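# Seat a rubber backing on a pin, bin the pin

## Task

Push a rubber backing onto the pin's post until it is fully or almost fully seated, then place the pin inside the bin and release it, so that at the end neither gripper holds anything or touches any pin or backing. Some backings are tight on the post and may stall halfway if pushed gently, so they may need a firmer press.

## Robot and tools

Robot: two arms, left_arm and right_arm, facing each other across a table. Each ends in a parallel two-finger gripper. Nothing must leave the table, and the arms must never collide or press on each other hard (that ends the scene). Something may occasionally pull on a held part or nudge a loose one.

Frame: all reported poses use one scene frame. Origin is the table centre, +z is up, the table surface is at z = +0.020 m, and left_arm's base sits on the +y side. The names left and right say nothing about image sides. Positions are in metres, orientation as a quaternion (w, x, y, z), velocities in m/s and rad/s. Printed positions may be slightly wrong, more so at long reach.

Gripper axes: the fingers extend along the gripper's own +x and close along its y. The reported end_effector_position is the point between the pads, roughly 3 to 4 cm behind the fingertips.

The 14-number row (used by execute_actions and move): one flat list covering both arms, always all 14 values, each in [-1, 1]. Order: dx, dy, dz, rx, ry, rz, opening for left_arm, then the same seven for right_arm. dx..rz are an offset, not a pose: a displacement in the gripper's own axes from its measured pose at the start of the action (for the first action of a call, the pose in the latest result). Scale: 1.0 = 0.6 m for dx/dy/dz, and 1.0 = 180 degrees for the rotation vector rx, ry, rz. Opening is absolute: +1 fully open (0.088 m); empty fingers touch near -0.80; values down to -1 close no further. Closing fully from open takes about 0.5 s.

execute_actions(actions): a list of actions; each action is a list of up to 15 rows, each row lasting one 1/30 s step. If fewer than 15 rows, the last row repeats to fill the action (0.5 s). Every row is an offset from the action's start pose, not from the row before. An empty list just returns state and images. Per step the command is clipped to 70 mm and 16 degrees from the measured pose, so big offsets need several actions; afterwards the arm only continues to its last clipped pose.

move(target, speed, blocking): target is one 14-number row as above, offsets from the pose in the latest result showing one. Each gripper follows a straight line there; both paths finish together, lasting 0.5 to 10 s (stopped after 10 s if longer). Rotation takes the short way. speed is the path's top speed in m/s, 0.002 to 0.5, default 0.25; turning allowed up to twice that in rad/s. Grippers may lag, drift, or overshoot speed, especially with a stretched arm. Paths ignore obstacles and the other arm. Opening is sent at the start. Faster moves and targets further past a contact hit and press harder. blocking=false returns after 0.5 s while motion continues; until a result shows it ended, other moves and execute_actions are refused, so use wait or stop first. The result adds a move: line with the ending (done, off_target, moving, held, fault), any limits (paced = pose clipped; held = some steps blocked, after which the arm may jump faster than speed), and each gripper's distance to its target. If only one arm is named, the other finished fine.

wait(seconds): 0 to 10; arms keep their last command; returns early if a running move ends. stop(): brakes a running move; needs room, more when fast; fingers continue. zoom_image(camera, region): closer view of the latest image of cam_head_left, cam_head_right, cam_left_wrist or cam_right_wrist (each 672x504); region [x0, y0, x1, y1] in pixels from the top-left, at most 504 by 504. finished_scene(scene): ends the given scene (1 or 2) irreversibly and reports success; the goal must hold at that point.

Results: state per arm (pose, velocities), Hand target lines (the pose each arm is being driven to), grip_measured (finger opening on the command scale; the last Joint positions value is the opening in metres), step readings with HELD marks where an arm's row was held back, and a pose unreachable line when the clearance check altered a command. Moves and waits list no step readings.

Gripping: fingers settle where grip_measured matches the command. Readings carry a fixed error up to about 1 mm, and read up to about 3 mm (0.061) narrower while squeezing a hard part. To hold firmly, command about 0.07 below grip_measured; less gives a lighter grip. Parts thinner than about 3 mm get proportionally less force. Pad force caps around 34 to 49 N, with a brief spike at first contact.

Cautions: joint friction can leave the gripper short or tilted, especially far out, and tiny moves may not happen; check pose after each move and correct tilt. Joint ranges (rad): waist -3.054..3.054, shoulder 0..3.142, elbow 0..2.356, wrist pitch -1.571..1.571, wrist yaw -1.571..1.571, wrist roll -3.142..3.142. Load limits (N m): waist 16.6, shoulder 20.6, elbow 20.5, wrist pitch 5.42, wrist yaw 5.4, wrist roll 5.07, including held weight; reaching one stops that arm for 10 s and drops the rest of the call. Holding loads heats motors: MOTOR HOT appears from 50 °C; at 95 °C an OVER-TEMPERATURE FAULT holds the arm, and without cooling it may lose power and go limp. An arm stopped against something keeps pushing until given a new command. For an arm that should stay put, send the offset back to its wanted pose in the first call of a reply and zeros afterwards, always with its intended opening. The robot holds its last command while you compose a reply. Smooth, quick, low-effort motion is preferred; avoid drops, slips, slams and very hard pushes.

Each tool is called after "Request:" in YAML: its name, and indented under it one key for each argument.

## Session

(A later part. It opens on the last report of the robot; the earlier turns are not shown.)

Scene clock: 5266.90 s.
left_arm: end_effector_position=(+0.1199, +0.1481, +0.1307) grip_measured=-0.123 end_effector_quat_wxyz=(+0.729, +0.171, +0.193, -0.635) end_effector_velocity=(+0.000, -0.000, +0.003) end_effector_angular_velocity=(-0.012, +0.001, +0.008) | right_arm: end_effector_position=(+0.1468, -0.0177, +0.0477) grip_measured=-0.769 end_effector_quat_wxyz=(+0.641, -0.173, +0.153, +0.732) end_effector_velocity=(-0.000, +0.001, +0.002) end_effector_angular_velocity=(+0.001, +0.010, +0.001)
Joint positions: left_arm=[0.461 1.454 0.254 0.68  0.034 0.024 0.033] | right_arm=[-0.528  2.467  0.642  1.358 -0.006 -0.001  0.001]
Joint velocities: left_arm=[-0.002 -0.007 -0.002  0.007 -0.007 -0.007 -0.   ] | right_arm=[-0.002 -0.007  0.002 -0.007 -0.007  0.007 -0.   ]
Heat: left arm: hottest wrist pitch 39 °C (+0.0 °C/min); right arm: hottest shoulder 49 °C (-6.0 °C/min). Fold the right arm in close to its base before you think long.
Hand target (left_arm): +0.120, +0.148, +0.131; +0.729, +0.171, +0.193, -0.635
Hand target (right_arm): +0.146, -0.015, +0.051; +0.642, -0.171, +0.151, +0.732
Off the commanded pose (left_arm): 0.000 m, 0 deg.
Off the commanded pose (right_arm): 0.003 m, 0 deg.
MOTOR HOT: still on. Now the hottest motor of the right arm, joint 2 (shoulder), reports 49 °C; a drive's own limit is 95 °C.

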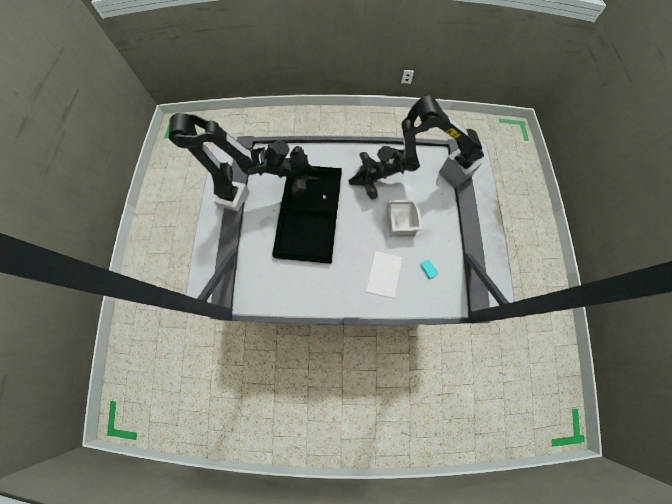

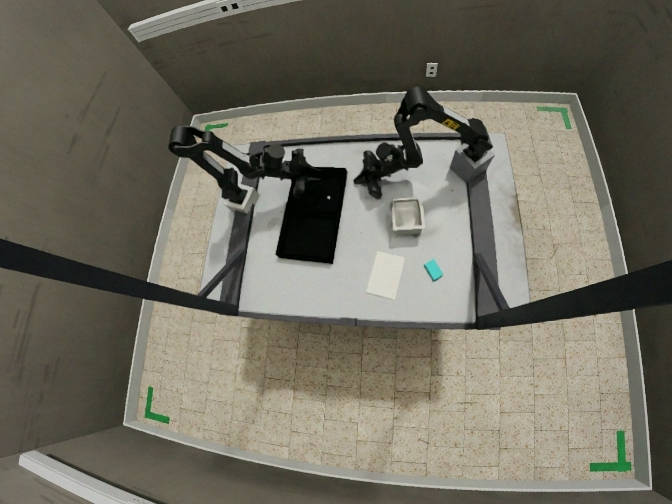

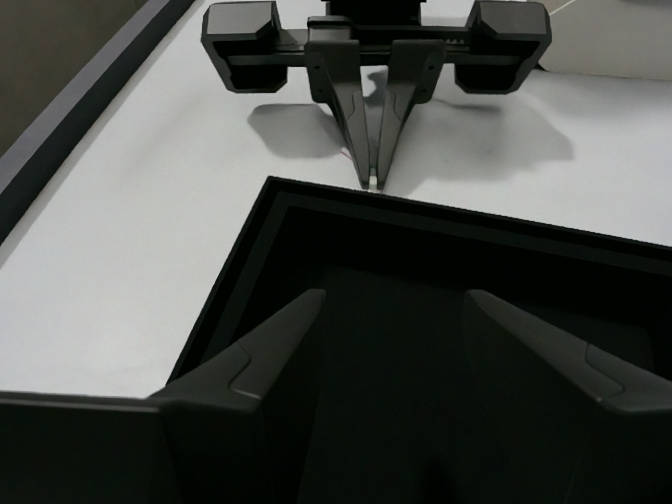

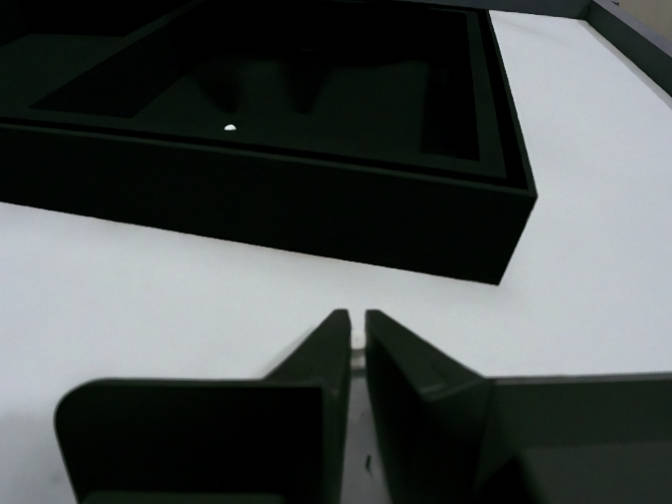

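Request:
execute_actions:
  actions:
    - [[0,0,0,0,0,0,-0.12, 0,0,-0.002,0,0.0017,0,-0.79],[0,0,0,0,0,0,-0.12, 0,0,-0.003,0,0.0026,0,-0.79],[0,0,0,0,0,0,-0.12, 0,0,-0.004,0,0.0035,0,-0.79],[0,0,0,0,0,0,-0.12, 0,0,-0.005,0,0.0043,0,-0.79]]

Scene clock: 5281.00 s.
left_arm: end_effector_position=(+0.1199, +0.1481, +0.1307) grip_measured=-0.123 end_effector_quat_wxyz=(+0.729, +0.171, +0.193, -0.635) end_effector_velocity=(+0.001, +0.004, -0.006) end_effector_angular_velocity=(+0.026, +0.007, +0.012) | right_arm: end_effector_position=(+0.1469, -0.0186, +0.0460) grip_measured=-0.769 end_effector_quat_wxyz=(+0.641, -0.177, +0.156, +0.731) end_effector_velocity=(+0.000, -0.001, +0.001) end_effector_angular_velocity=(+0.003, -0.003, +0.007)
Joint positions: left_arm=[0.461 1.454 0.254 0.68  0.034 0.024 0.033] | right_arm=[-0.528  2.467  0.642  1.349 -0.006 -0.001  0.001]
Joint velocities: left_arm=[ 0.002  0.002 -0.002 -0.022 -0.007 -0.007 -0.   ] | right_arm=[-0.002 -0.002 -0.007  0.007 -0.007 -0.007 -0.   ]
Heat: left arm: hottest wrist pitch 39 °C (+0.0 °C/min); right arm: hottest shoulder 50 °C (-3.0 °C/min). Fold the right arm in close to its base before you think long.
Hand target (left_arm): +0.120, +0.148, +0.131; +0.729, +0.171, +0.193, -0.635
Hand target (right_arm): +0.147, -0.019, +0.045; +0.640, -0.178, +0.157, +0.730
Off the commanded pose (left_arm): 0.000 m, 0 deg.
Off the commanded pose (right_arm): 0.001 m, 0 deg.
MOTOR HOT: still on. Now the hottest motor of the right arm, joint 2 (shoulder), reports 50 °C; a drive's own limit is 95 °C.
Step readings (end_effector_position):
0: left_arm (+0.1199, +0.1481, +0.1307) | right_arm (+0.1468, -0.0177, +0.0477)
1: left_arm (+0.1199, +0.1481, +0.1307) | right_arm (+0.1468, -0.0177, +0.0477)
2: left_arm (+0.1199, +0.1481, +0.1307) | right_arm (+0.1468, -0.0178, +0.0476)
4: left_arm (+0.1199, +0.1481, +0.1307) | right_arm (+0.1468, -0.0181, +0.0469)
8: left_arm (+0.1199, +0.1481, +0.1307) | right_arm (+0.1469, -0.0185, +0.0462)
15: end_effector_position above

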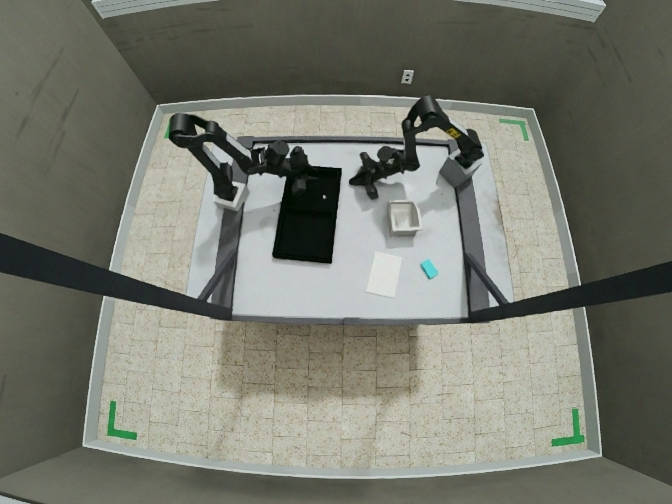

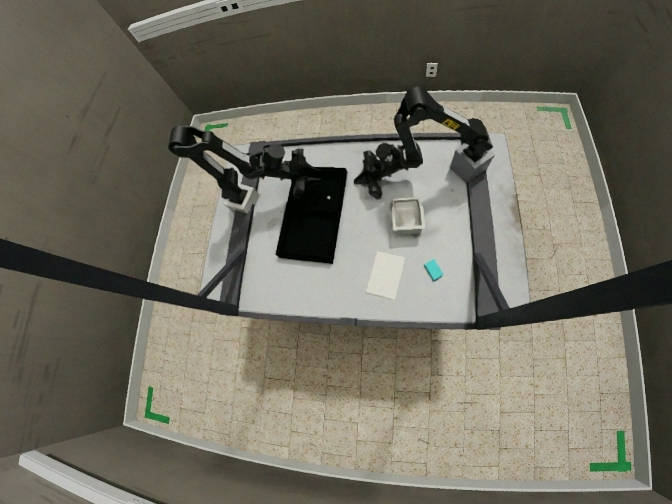

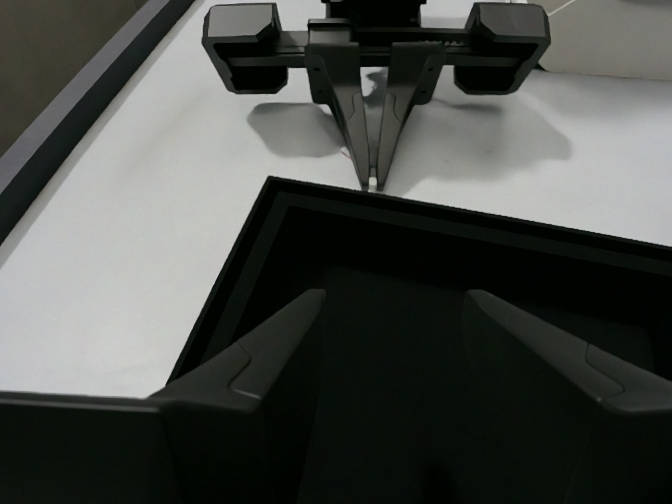

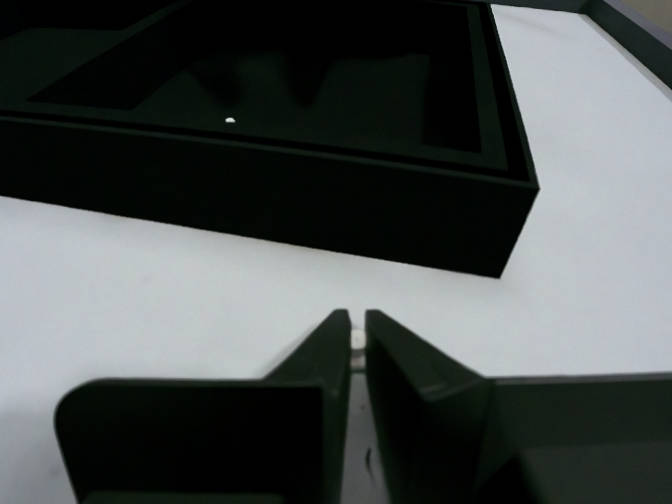

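Request:
execute_actions:
  actions:
    - [[0,0,0,0,0,0,-0.12, 0,0,-0.002,0,0.0017,0,-0.79],[0,0,0,0,0,0,-0.12, 0,0,-0.0035,0,0.003,0,-0.79]]
    - [[0,0,0,0,0,0,-0.12, 0,0,0,0,0,0,-0.775],[0,0,0,0,0,0,-0.12, 0,0,0,0,0,0,-0.765],[0,0,0,0,0,0,-0.12, 0,0,0,0,0,0,-0.755],[0,0,0,0,0,0,-0.12, 0,0,0,0,0,0,-0.745],[0,0,0,0,0,0,-0.12, 0,0,0,0,0,0,-0.735],[0,0,0,0,0,0,-0.12, 0,0,0,0,0,0,-0.725],[0,0,0,0,0,0,-0.12, 0,0,0,0,0,0,-0.715],[0,0,0,0,0,0,-0.12, 0,0,0,0,0,0,-0.705],[0,0,0,0,0,0,-0.12, 0,0,0,0,0,0,-0.695],[0,0,0,0,0,0,-0.12, 0,0,0,0,0,0,-0.685],[0,0,0,0,0,0,-0.12, 0,0,0,0,0,0,-0.675],[0,0,0,0,0,0,-0.12, 0,0,0,0,0,0,-0.665],[0,0,0,0,0,0,-0.12, 0,0,0,0,0,0,-0.655]]

Request:
zoom_image:
  camera: "cam_right_wrist"
  region: [280, 290, 440, 504]

Scene clock: 5289.23 s.
left_arm: end_effector_position=(+0.1199, +0.1481, +0.1307) grip_measured=-0.123 end_effector_quat_wxyz=(+0.729, +0.171, +0.193, -0.635) end_effector_velocity=(-0.000, -0.000, +0.001) end_effector_angular_velocity=(-0.007, -0.004, -0.008) | right_arm: end_effector_position=(+0.1469, -0.0188, +0.0456) grip_measured=-0.670 end_effector_quat_wxyz=(+0.640, -0.177, +0.157, +0.731) end_effector_velocity=(+0.002, +0.002, +0.003) end_effector_angular_velocity=(+0.011, +0.011, -0.004)
Joint positions: left_arm=[0.461 1.454 0.254 0.68  0.034 0.024 0.033] | right_arm=[-0.528  2.467  0.642  1.347 -0.006 -0.001  0.006]
Joint velocities: left_arm=[ 0.002 -0.002 -0.002  0.007  0.007  0.007  0.   ] | right_arm=[-0.007 -0.002  0.002  0.007 -0.007  0.007  0.007]
Heat: left arm: hottest wrist pitch 39 °C (+0.0 °C/min); right arm: hottest shoulder 49 °C (-3.1 °C/min). Fold the right arm in close to its base before you think long.
Hand target (left_arm): +0.120, +0.148, +0.131; +0.729, +0.171, +0.193, -0.635
Hand target (right_arm): +0.147, -0.019, +0.046; +0.640, -0.177, +0.157, +0.731
Off the commanded pose (left_arm): 0.000 m, 0 deg.
Off the commanded pose (right_arm): 0.000 m, 0 deg.
MOTOR HOT: still on. Now the hottest motor of the right arm, joint 2 (shoulder), reports 49 °C; a drive's own limit is 95 °C.
Step readings (end_effector_position; steps 1 to 15: 1st action; 16 to 30: 2nd action):
0: left_arm (+0.1199, +0.1481, +0.1307) | right_arm (+0.1469, -0.0186, +0.0460)
1: left_arm (+0.1199, +0.1481, +0.1307) | right_arm (+0.1469, -0.0186, +0.0460)
2: left_arm (+0.1199, +0.1481, +0.1307) | right_arm (+0.1469, -0.0186, +0.0459)
4: left_arm (+0.1199, +0.1481, +0.1307) | right_arm (+0.1469, -0.0187, +0.0457)
8: left_arm (+0.1199, +0.1481, +0.1307) | right_arm (+0.1469, -0.0188, +0.0456)
15: left_arm (+0.1199, +0.1481, +0.1307) | right_arm (+0.1469, -0.0188, +0.0456)
16: left_arm (+0.1199, +0.1481, +0.1307) | right_arm (+0.1469, -0.0188, +0.0456)
17: left_arm (+0.1199, +0.1481, +0.1307) | right_arm (+0.1469, -0.0188, +0.0456)
19: left_arm (+0.1199, +0.1481, +0.1307) | right_arm (+0.1469, -0.0188, +0.0456)
23: left_arm (+0.1199, +0.1481, +0.1307) | right_arm (+0.1469, -0.0188, +0.0456)
30: end_effector_position above

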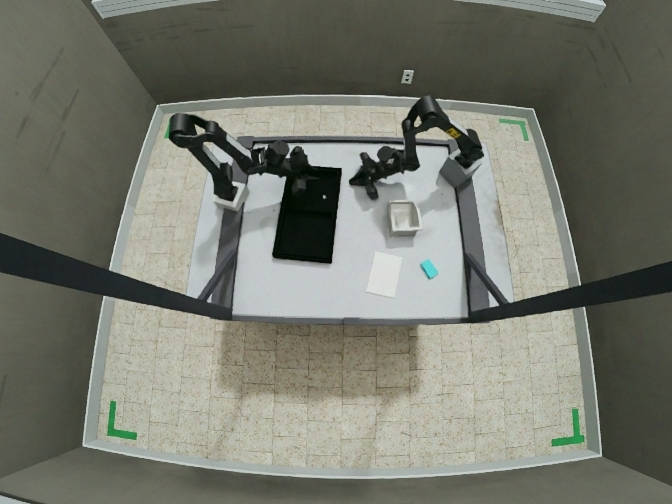

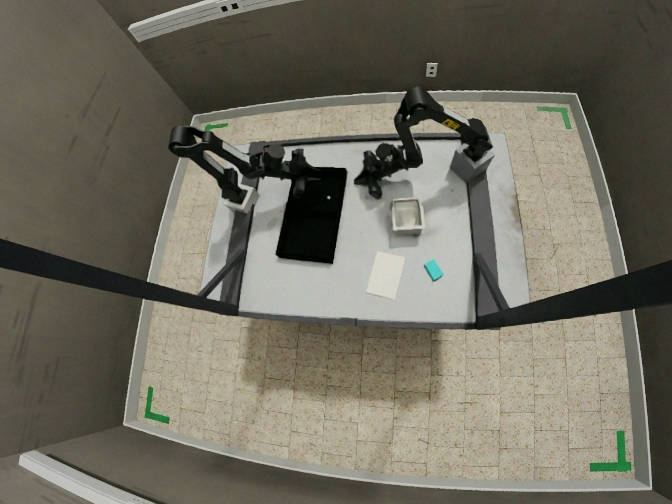

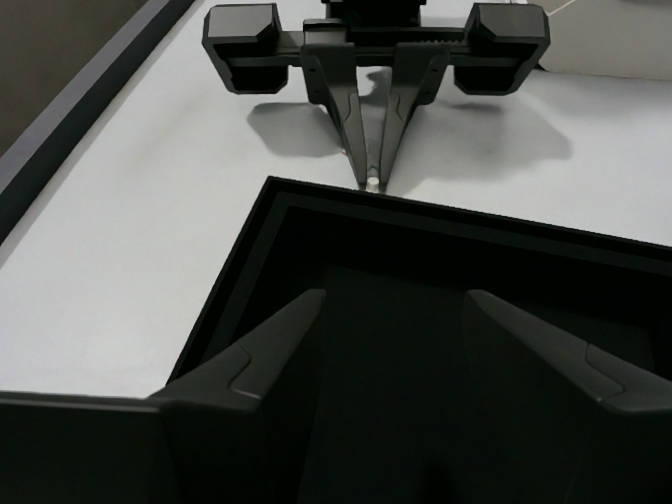

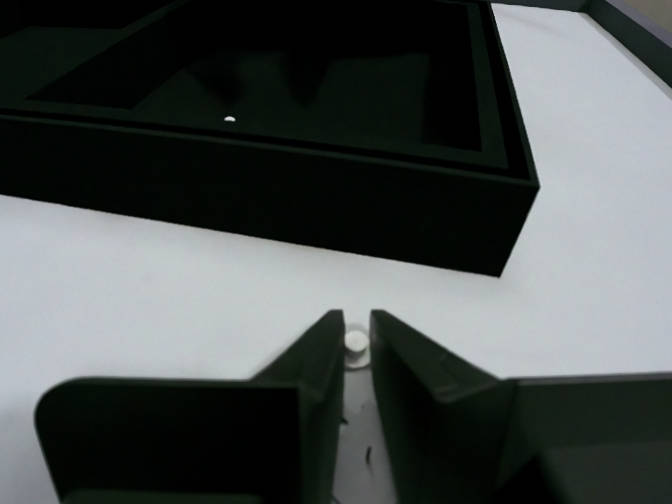

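Region (280, 290, 440, 504) of cam_right_wrist's 672x504 image, scaled by 2.355, with more detail than that image has; it fills the left 377 columns of this view, and the rest is white.

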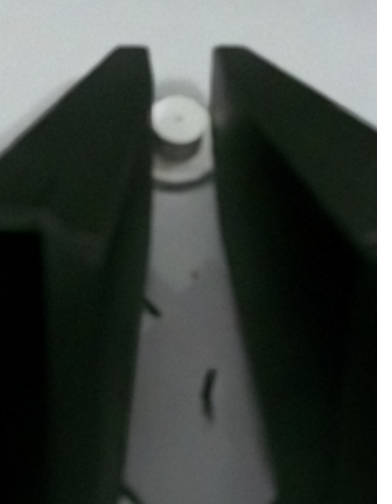

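Request:
move:
  target: [0,0,0,0,0,0,-0.12, -0.0469,-0.0011,0.0778,0,0.347,0,-0.655]
  speed: 0.35

Scene clock: 5383.27 s.
left_arm: end_effector_position=(+0.1199, +0.1481, +0.1307) grip_measured=-0.123 end_effector_quat_wxyz=(+0.729, +0.171, +0.193, -0.635) end_effector_velocity=(-0.000, +0.003, -0.003) end_effector_angular_velocity=(+0.015, -0.020, -0.007) | right_arm: end_effector_position=(+0.1476, -0.0235, +0.1050) grip_measured=-0.657 end_effector_quat_wxyz=(+0.469, -0.526, +0.466, +0.536) end_effector_velocity=(+0.002, +0.002, +0.002) end_effector_angular_velocity=(+0.002, +0.007, +0.015)
Joint positions: left_arm=[0.461 1.454 0.254 0.68  0.034 0.024 0.033] | right_arm=[-0.528  2.245  1.525 -0.837 -0.005 -0.001  0.007]
Joint velocities: left_arm=[-0.002 -0.002 -0.007 -0.007 -0.007  0.022 -0.   ] | right_arm=[-0.007  0.002  0.012 -0.007 -0.007 -0.022  0.   ]
Heat: left arm: hottest wrist pitch 39 °C (+0.0 °C/min); right arm: hottest shoulder 47 °C (-1.0 °C/min).
Hand target (left_arm): +0.120, +0.148, +0.131; +0.729, +0.171, +0.193, -0.635
Hand target (right_arm): +0.148, -0.024, +0.101; -0.468, +0.529, -0.467, -0.532
Off the commanded pose (left_arm): 0.000 m, 0 deg.
Off the commanded pose (right_arm): 0.005 m, 1 deg.
MOTOR HOT: cleared. Now the hottest motor of the right arm, joint 2 (shoulder), reports 47 °C.
move: done

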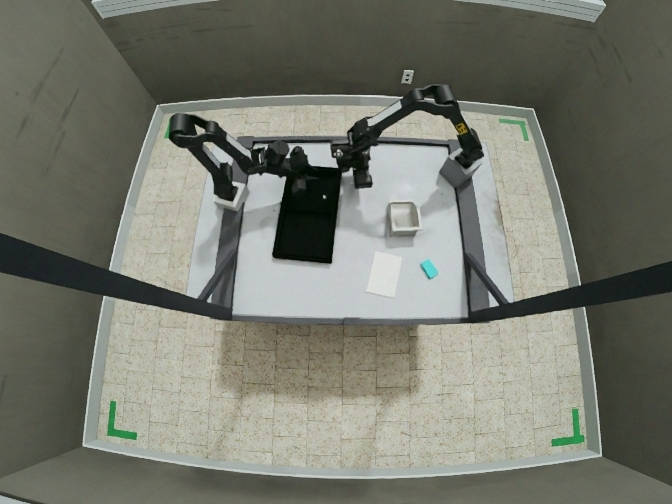

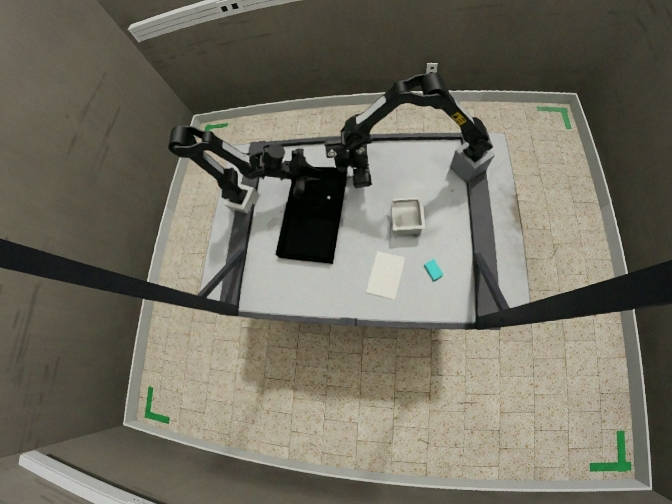

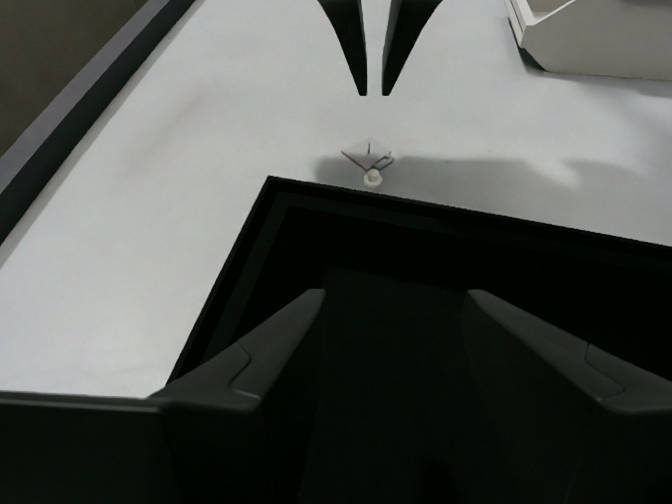

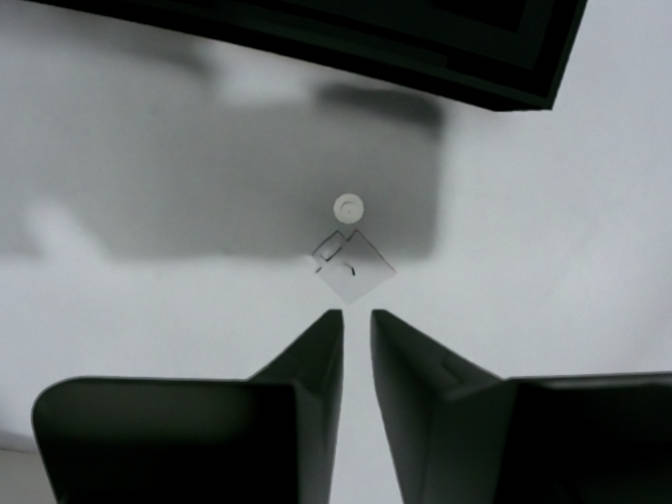

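Request:
zoom_image:
  camera: "cam_right_wrist"
  region: [290, 180, 430, 330]

Region (290, 180, 430, 330) of cam_right_wrist's 672x504 image, scaled by 3.360, with more detail than that image has; it fills the left 470 columns of this view, and the rest is white.

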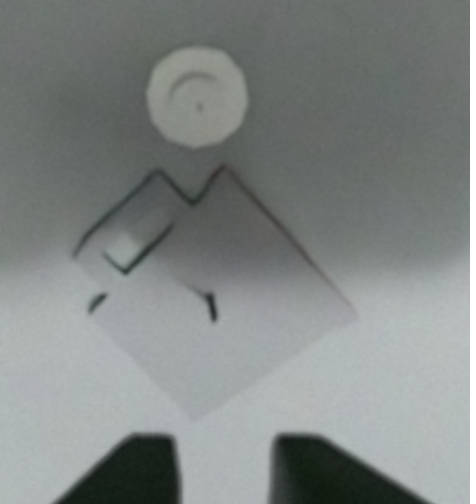

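Request:
move:
  target: [0,0,0,0,0,0,-0.12, 0.074,-0.0025,-0.004,0,0.009,0,-0.655]
  speed: 0.06

Request:
zoom_image:
  camera: "cam_right_wrist"
  region: [290, 220, 430, 370]

Scene clock: 5405.13 s.
left_arm: end_effector_position=(+0.1199, +0.1481, +0.1307) grip_measured=-0.123 end_effector_quat_wxyz=(+0.729, +0.171, +0.193, -0.635) end_effector_velocity=(+0.002, +0.003, -0.004) end_effector_angular_velocity=(+0.023, -0.001, +0.020) | right_arm: end_effector_position=(+0.1477, -0.0208, +0.0677) grip_measured=-0.657 end_effector_quat_wxyz=(+0.467, -0.528, +0.468, +0.533) end_effector_velocity=(-0.002, +0.001, +0.000) end_effector_angular_velocity=(+0.005, +0.023, +0.005)
Joint positions: left_arm=[0.461 1.454 0.254 0.68  0.034 0.024 0.033] | right_arm=[-0.529  2.334  1.515 -0.748 -0.005 -0.002  0.007]
Joint velocities: left_arm=[-0.002 -0.002 -0.002 -0.022 -0.022 -0.007 -0.   ] | right_arm=[-0.002 -0.002 -0.002  0.007 -0.022 -0.007  0.   ]
Heat: left arm: hottest wrist pitch 39 °C (+0.0 °C/min); right arm: hottest shoulder 48 °C (+0.0 °C/min).
Hand target (left_arm): +0.120, +0.148, +0.131; +0.729, +0.171, +0.193, -0.635
Hand target (right_arm): +0.149, -0.025, +0.061; -0.463, +0.533, -0.472, -0.528
Off the commanded pose (left_arm): 0.000 m, 0 deg.
Off the commanded pose (right_arm): 0.008 m, 1 deg.
move: done

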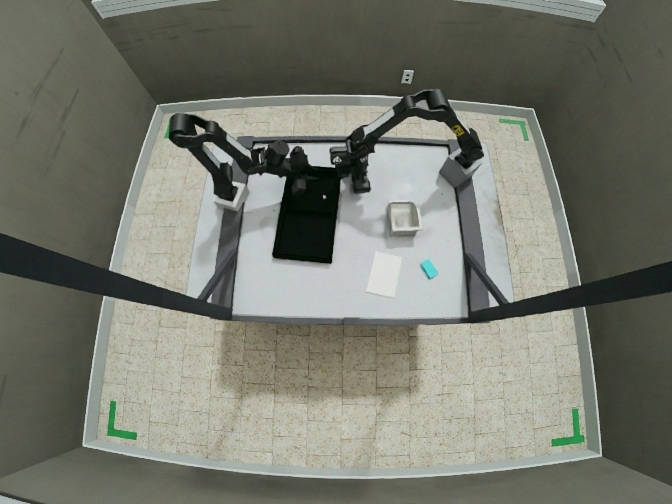

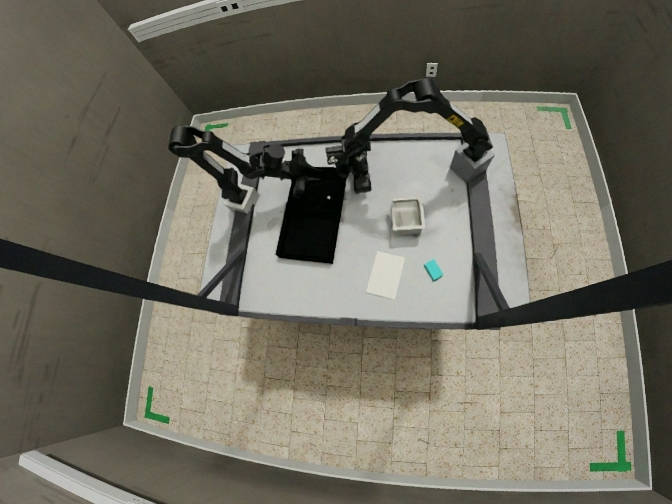

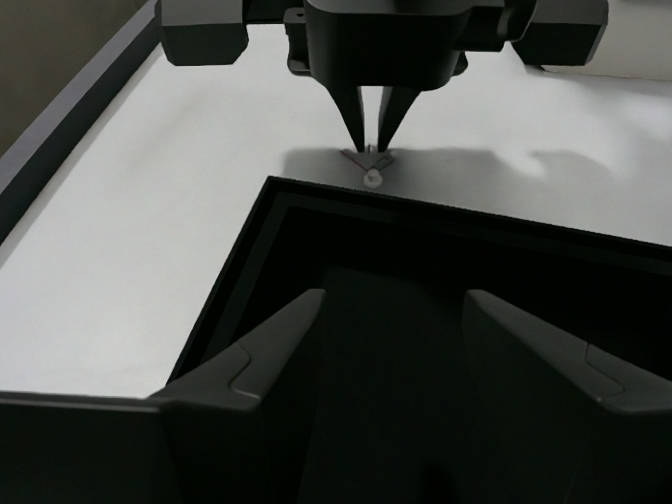

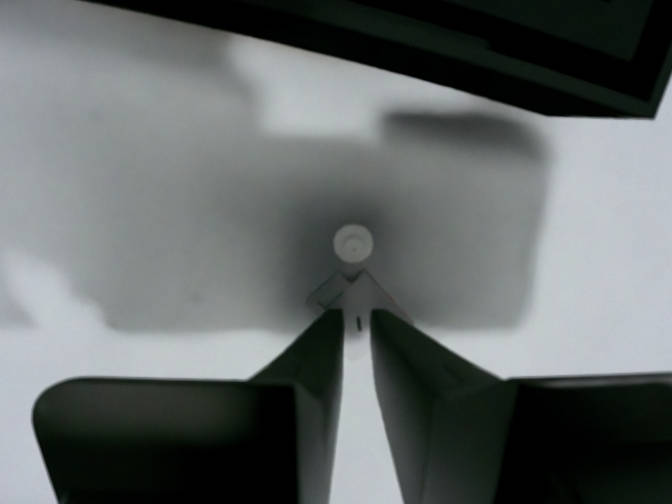

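Region (290, 220, 430, 370) of cam_right_wrist's 672x504 image, scaled by 3.360, with more detail than that image has; it fills the left 470 columns of this view, and the rest is white.

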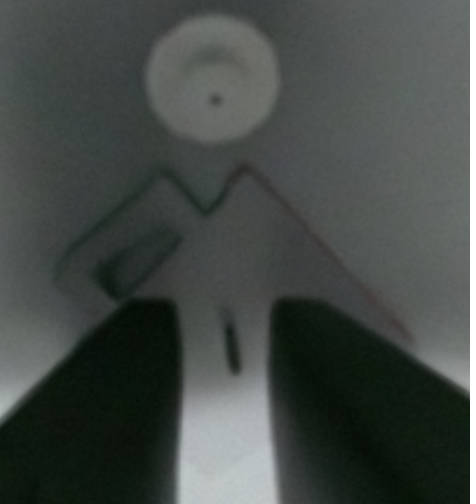

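Request:
execute_actions:
  actions:
    - [[0,0,0,0,0,0,-0.12, 0.011,0,-0.007,0,0.0052,0,-0.655],[0,0,0,0,0,0,-0.12, 0.0125,0,-0.0072,0,0.0054,0,-0.655],[0,0,0,0,0,0,-0.12, 0.014,0,-0.0075,0,0.0056,0,-0.655],[0,0,0,0,0,0,-0.12, 0.0155,0,-0.0075,0,0.0056,0,-0.655],[0,0,0,0,0,0,-0.12, 0.017,0,-0.0075,0,0.0056,0,-0.655],[0,0,0,0,0,0,-0.12, 0.018,0,-0.0075,0,0.0056,0,-0.655]]

Scene clock: 5418.60 s.
left_arm: end_effector_position=(+0.1199, +0.1481, +0.1307) grip_measured=-0.123 end_effector_quat_wxyz=(+0.729, +0.171, +0.193, -0.635) end_effector_velocity=(+0.000, +0.001, +0.000) end_effector_angular_velocity=(+0.004, -0.009, +0.000) | right_arm: end_effector_position=(+0.1477, -0.0205, +0.0644) grip_measured=-0.657 end_effector_quat_wxyz=(+0.467, -0.528, +0.468, +0.533) end_effector_velocity=(-0.000, +0.000, -0.001) end_effector_angular_velocity=(+0.002, +0.008, +0.005)
Joint positions: left_arm=[0.461 1.454 0.254 0.68  0.034 0.024 0.033] | right_arm=[-0.529  2.341  1.512 -0.736 -0.005 -0.002  0.007]
Joint velocities: left_arm=[-0.002 -0.007 -0.002 -0.007 -0.007  0.007  0.   ] | right_arm=[-0.002  0.002 -0.002  0.007 -0.007 -0.007  0.   ]
Heat: left arm: hottest wrist pitch 39 °C (+0.0 °C/min); right arm: hottest shoulder 48 °C (+1.0 °C/min).
Hand target (left_arm): +0.120, +0.148, +0.131; +0.729, +0.171, +0.193, -0.635
Hand target (right_arm): +0.148, -0.025, +0.057; -0.463, +0.533, -0.472, -0.528
Off the commanded pose (left_arm): 0.000 m, 0 deg.
Off the commanded pose (right_arm): 0.009 m, 1 deg.
Step readings (end_effector_position):
0: left_arm (+0.1199, +0.1481, +0.1307) | right_arm (+0.1477, -0.0208, +0.0677)
1: left_arm (+0.1199, +0.1481, +0.1307) | right_arm (+0.1477, -0.0207, +0.0677)
2: left_arm (+0.1199, +0.1481, +0.1307) | right_arm (+0.1477, -0.0206, +0.0677)
4: left_arm (+0.1199, +0.1481, +0.1307) | right_arm (+0.1477, -0.0202, +0.0675)
8: left_arm (+0.1199, +0.1481, +0.1307) | right_arm (+0.1477, -0.0201, +0.0657)
15: end_effector_position above

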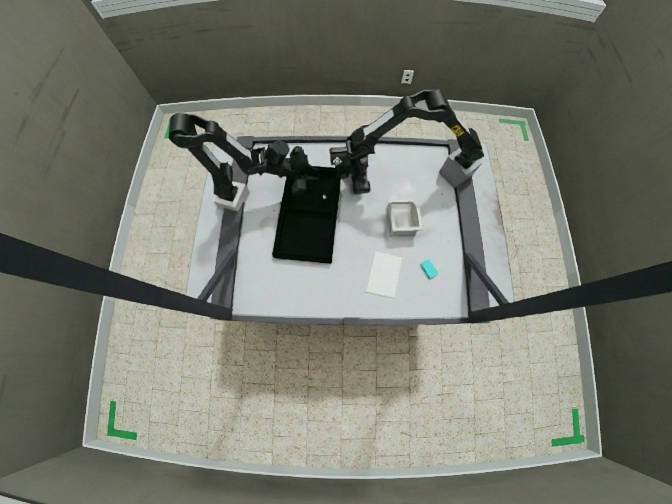

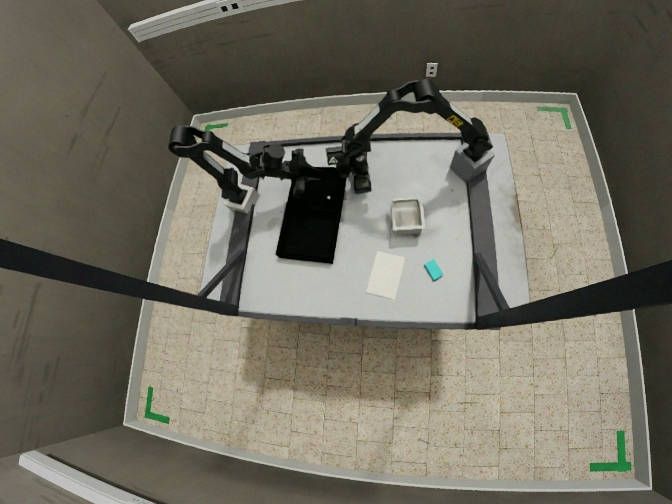

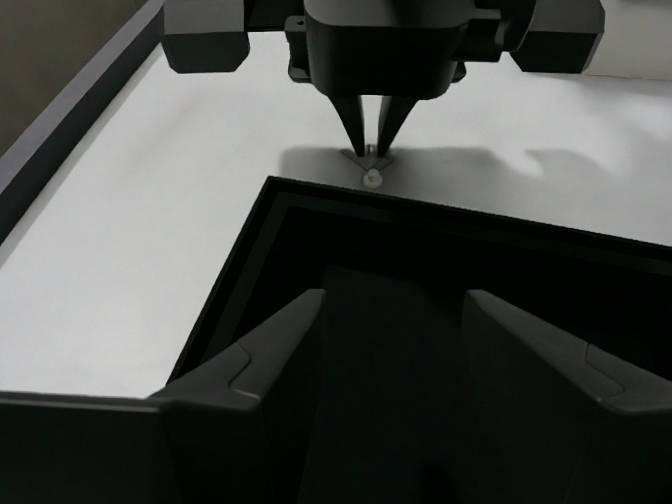

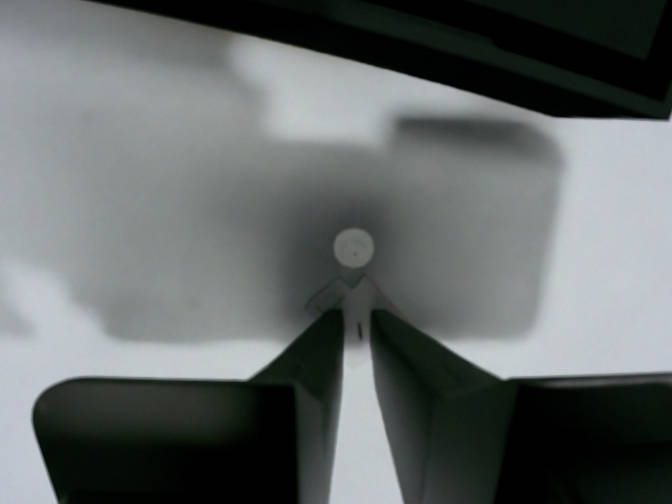

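Request:
execute_actions:
  actions:
    - [[0,0,0,0,0,0,-0.12, 0,0,0,0,0,0,-0.68],[0,0,0,0,0,0,-0.12, 0,0,0,0,0,0,-0.70],[0,0,0,0,0,0,-0.12, 0,0,0,0,0,0,-0.72],[0,0,0,0,0,0,-0.12, 0,0,0,0,0,0,-0.735],[0,0,0,0,0,0,-0.12, 0,0,0,0,0,0,-0.75],[0,0,0,0,0,0,-0.12, 0,0,0,0,0,0,-0.76],[0,0,0,0,0,0,-0.12, 0,0,0,0,0,0,-0.77],[0,0,0,0,0,0,-0.12, 0,0,0,0,0,0,-0.78],[0,0,0,0,0,0,-0.12, 0,0,0,0,0,0,-0.79],[0,0,0,0,0,0,-0.12, 0,0,0,0,0,0,-0.80],[0,0,0,0,0,0,-0.12, 0,0,0,0,0,0,-0.81],[0,0,0,0,0,0,-0.12, 0,0,0,0,0,0,-0.82],[0,0,0,0,0,0,-0.12, 0,0,0,0,0,0,-0.83],[0,0,0,0,0,0,-0.12, 0,0,0,0,0,0,-0.84]]

Request:
zoom_image:
  camera: "cam_right_wrist"
  region: [290, 220, 430, 370]

Scene clock: 5428.90 s.
left_arm: end_effector_position=(+0.1199, +0.1481, +0.1307) grip_measured=-0.123 end_effector_quat_wxyz=(+0.729, +0.171, +0.193, -0.635) end_effector_velocity=(-0.000, +0.002, -0.004) end_effector_angular_velocity=(+0.017, +0.006, +0.008) | right_arm: end_effector_position=(+0.1477, -0.0204, +0.0644) grip_measured=-0.816 end_effector_quat_wxyz=(+0.467, -0.528, +0.468, +0.533) end_effector_velocity=(-0.002, +0.001, +0.000) end_effector_angular_velocity=(+0.005, +0.023, +0.005)
Joint positions: left_arm=[0.461 1.454 0.254 0.68  0.034 0.024 0.033] | right_arm=[-0.529  2.341  1.512 -0.736 -0.005 -0.002  0.   ]
Joint velocities: left_arm=[-0.002  0.007 -0.002 -0.007 -0.007 -0.007 -0.   ] | right_arm=[-0.002 -0.002 -0.002  0.007 -0.022 -0.007  0.   ]
Heat: left arm: hottest wrist pitch 39 °C (+0.0 °C/min); right arm: hottest shoulder 49 °C (+2.0 °C/min).
Hand target (left_arm): +0.120, +0.148, +0.131; +0.729, +0.171, +0.193, -0.635
Hand target (right_arm): +0.148, -0.020, +0.064; -0.467, +0.528, -0.468, -0.533
Off the commanded pose (left_arm): 0.000 m, 0 deg.
Off the commanded pose (right_arm): 0.000 m, 0 deg.
Step readings (end_effector_position):
0: left_arm (+0.1199, +0.1481, +0.1307) | right_arm (+0.1477, -0.0204, +0.0644)
1: left_arm (+0.1199, +0.1481, +0.1307) | right_arm (+0.1477, -0.0204, +0.0644)
2: left_arm (+0.1199, +0.1481, +0.1307) | right_arm (+0.1477, -0.0204, +0.0644)
4: left_arm (+0.1199, +0.1481, +0.1307) | right_arm (+0.1477, -0.0204, +0.0644)
8: left_arm (+0.1199, +0.1481, +0.1307) | right_arm (+0.1477, -0.0204, +0.0644)
15: end_effector_position above

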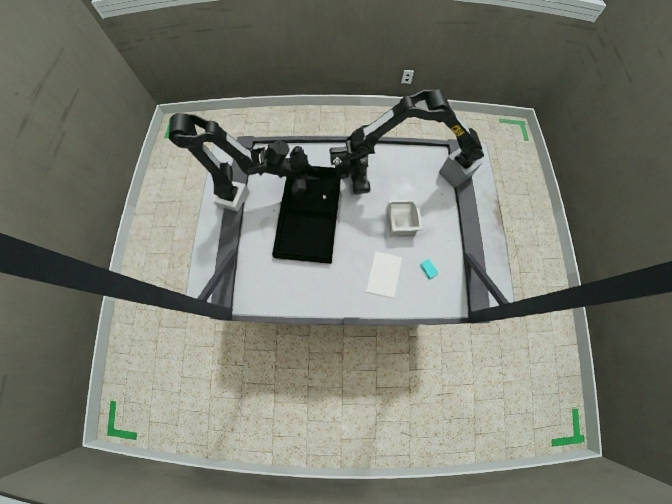

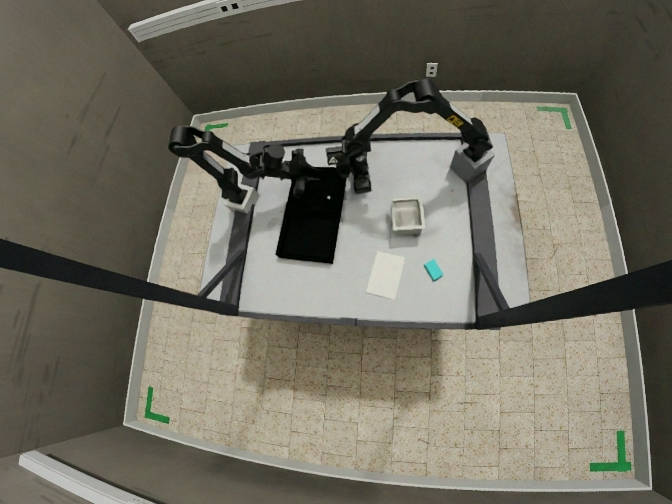

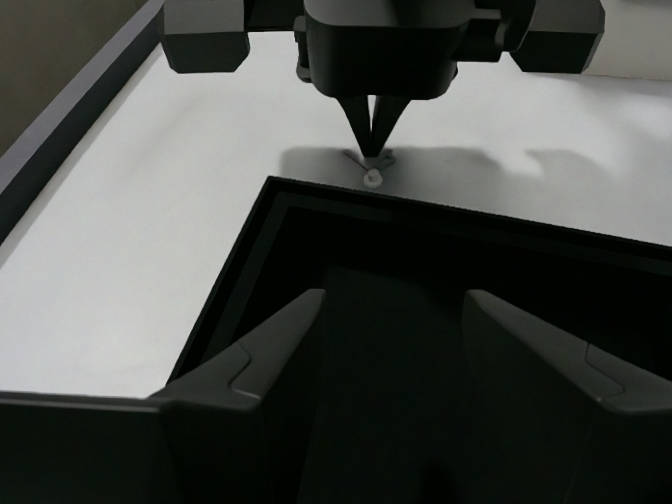

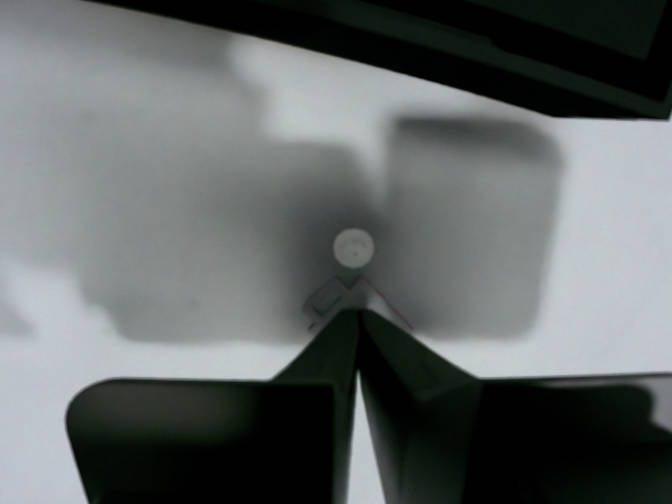

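Region (290, 220, 430, 370) of cam_right_wrist's 672x504 image, scaled by 3.360, with more detail than that image has; it fills the left 470 columns of this view, and the rest is white.

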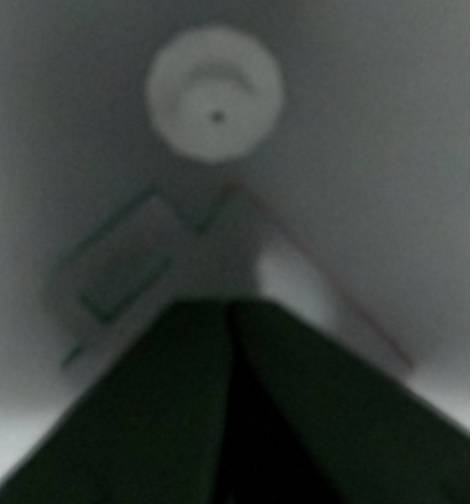

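Request:
execute_actions:
  actions:
    - [[0,0,0,0,0,0,-0.12, 0,0,0,0,0,0,-0.80],[0,0,0,0,0,0,-0.12, 0,0,0,0,0,0,-0.78],[0,0,0,0,0,0,-0.12, 0,0,0,0,0,0,-0.76],[0,0,0,0,0,0,-0.12, 0,0,0,0,0,0,-0.73],[0,0,0,0,0,0,-0.12, 0,0,0,0,0,0,-0.70],[0,0,0,0,0,0,-0.12, 0,0,0,0,0,0,-0.68],[0,0,0,0,0,0,-0.12, 0,0,0,0,0,0,-0.68],[0,0,0,0,0,0,-0.12, 0,0,0,0,0,0,-0.68],[0,0,0,0,0,0,-0.12, 0,0,0,0.01,0,0,-0.68],[0,0,0,0,0,0,-0.12, 0,0,0,0.02,0,0,-0.68],[0,0,0,0,0,0,-0.12, 0,0,0,0.035,0,0,-0.68],[0,0,0,0,0,0,-0.12, 0,0,0,0.05,0,0,-0.68],[0,0,0,0,0,0,-0.12, 0,0,0,0.065,0,0,-0.68],[0,0,0,0,0,0,-0.12, 0,0,0,0.08,0,0,-0.68],[0,0,0,0,0,0,-0.12, 0,0,0,0.095,0,0,-0.68]]

Scene clock: 5447.10 s.
left_arm: end_effector_position=(+0.1199, +0.1481, +0.1307) grip_measured=-0.123 end_effector_quat_wxyz=(+0.729, +0.171, +0.193, -0.635) end_effector_velocity=(+0.000, +0.001, -0.001) end_effector_angular_velocity=(+0.007, +0.004, +0.008) | right_arm: end_effector_position=(+0.1477, -0.0204, +0.0644) grip_measured=-0.685 end_effector_quat_wxyz=(+0.513, -0.483, +0.514, +0.489) end_effector_velocity=(+0.000, -0.003, -0.001) end_effector_angular_velocity=(-0.020, +0.011, -1.197)
Joint positions: left_arm=[0.461 1.454 0.254 0.68  0.034 0.024 0.033] | right_arm=[-0.529  2.341  1.512 -0.736 -0.005  0.179  0.005]
Joint velocities: left_arm=[-0.002 -0.002 -0.002 -0.007 -0.007 -0.007 -0.   ] | right_arm=[-0.002  0.002 -0.002 -0.007 -0.007  1.194  0.001]
Heat: left arm: hottest wrist pitch 39 °C (+0.0 °C/min); right arm: hottest shoulder 52 °C (+5.0 °C/min). Fold the right arm in close to its base before you think long.
Hand target (left_arm): +0.120, +0.148, +0.131; +0.729, +0.171, +0.193, -0.635
Hand target (right_arm): +0.148, -0.020, +0.064; +0.538, -0.454, +0.541, +0.461
Off the commanded pose (left_arm): 0.000 m, 0 deg.
Off the commanded pose (right_arm): 0.000 m, 7 deg.
MOTOR HOT: a motor of the right arm reached 50 °C. Now the hottest motor of the right arm, joint 2 (shoulder), reports 52 °C. The temperature limit of the motors' drives, at which the controller stops that arm, is 95 °C. To cool a motor, set the load down, stop pushing, or move to a pose that needs little force.
Step readings (end_effector_position):
0: left_arm (+0.1199, +0.1481, +0.1307) | right_arm (+0.1477, -0.0204, +0.0644)
1: left_arm (+0.1199, +0.1481, +0.1307) | right_arm (+0.1477, -0.0204, +0.0644)
2: left_arm (+0.1199, +0.1481, +0.1307) | right_arm (+0.1477, -0.0204, +0.0644)
4: left_arm (+0.1199, +0.1481, +0.1307) | right_arm (+0.1477, -0.0204, +0.0644)
8: left_arm (+0.1199, +0.1481, +0.1307) | right_arm (+0.1477, -0.0204, +0.0644)
15: end_effector_position above

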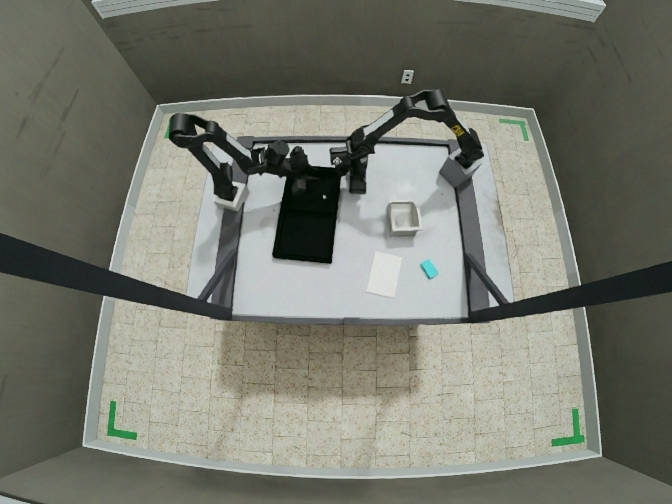

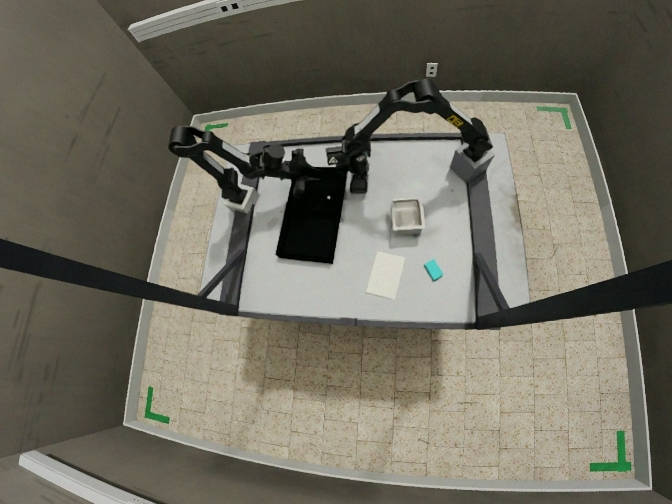

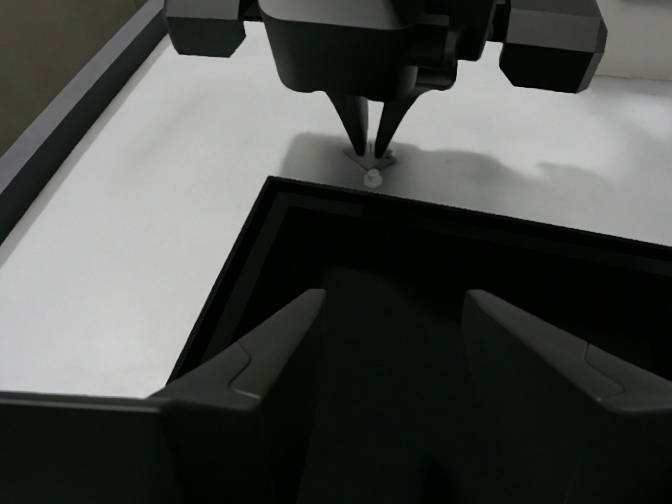

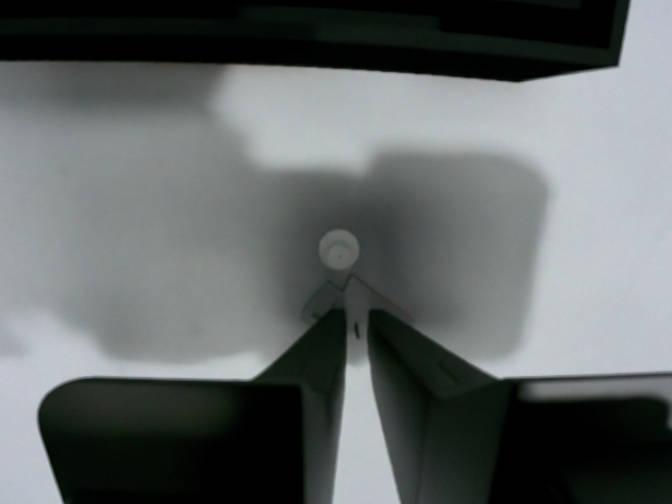

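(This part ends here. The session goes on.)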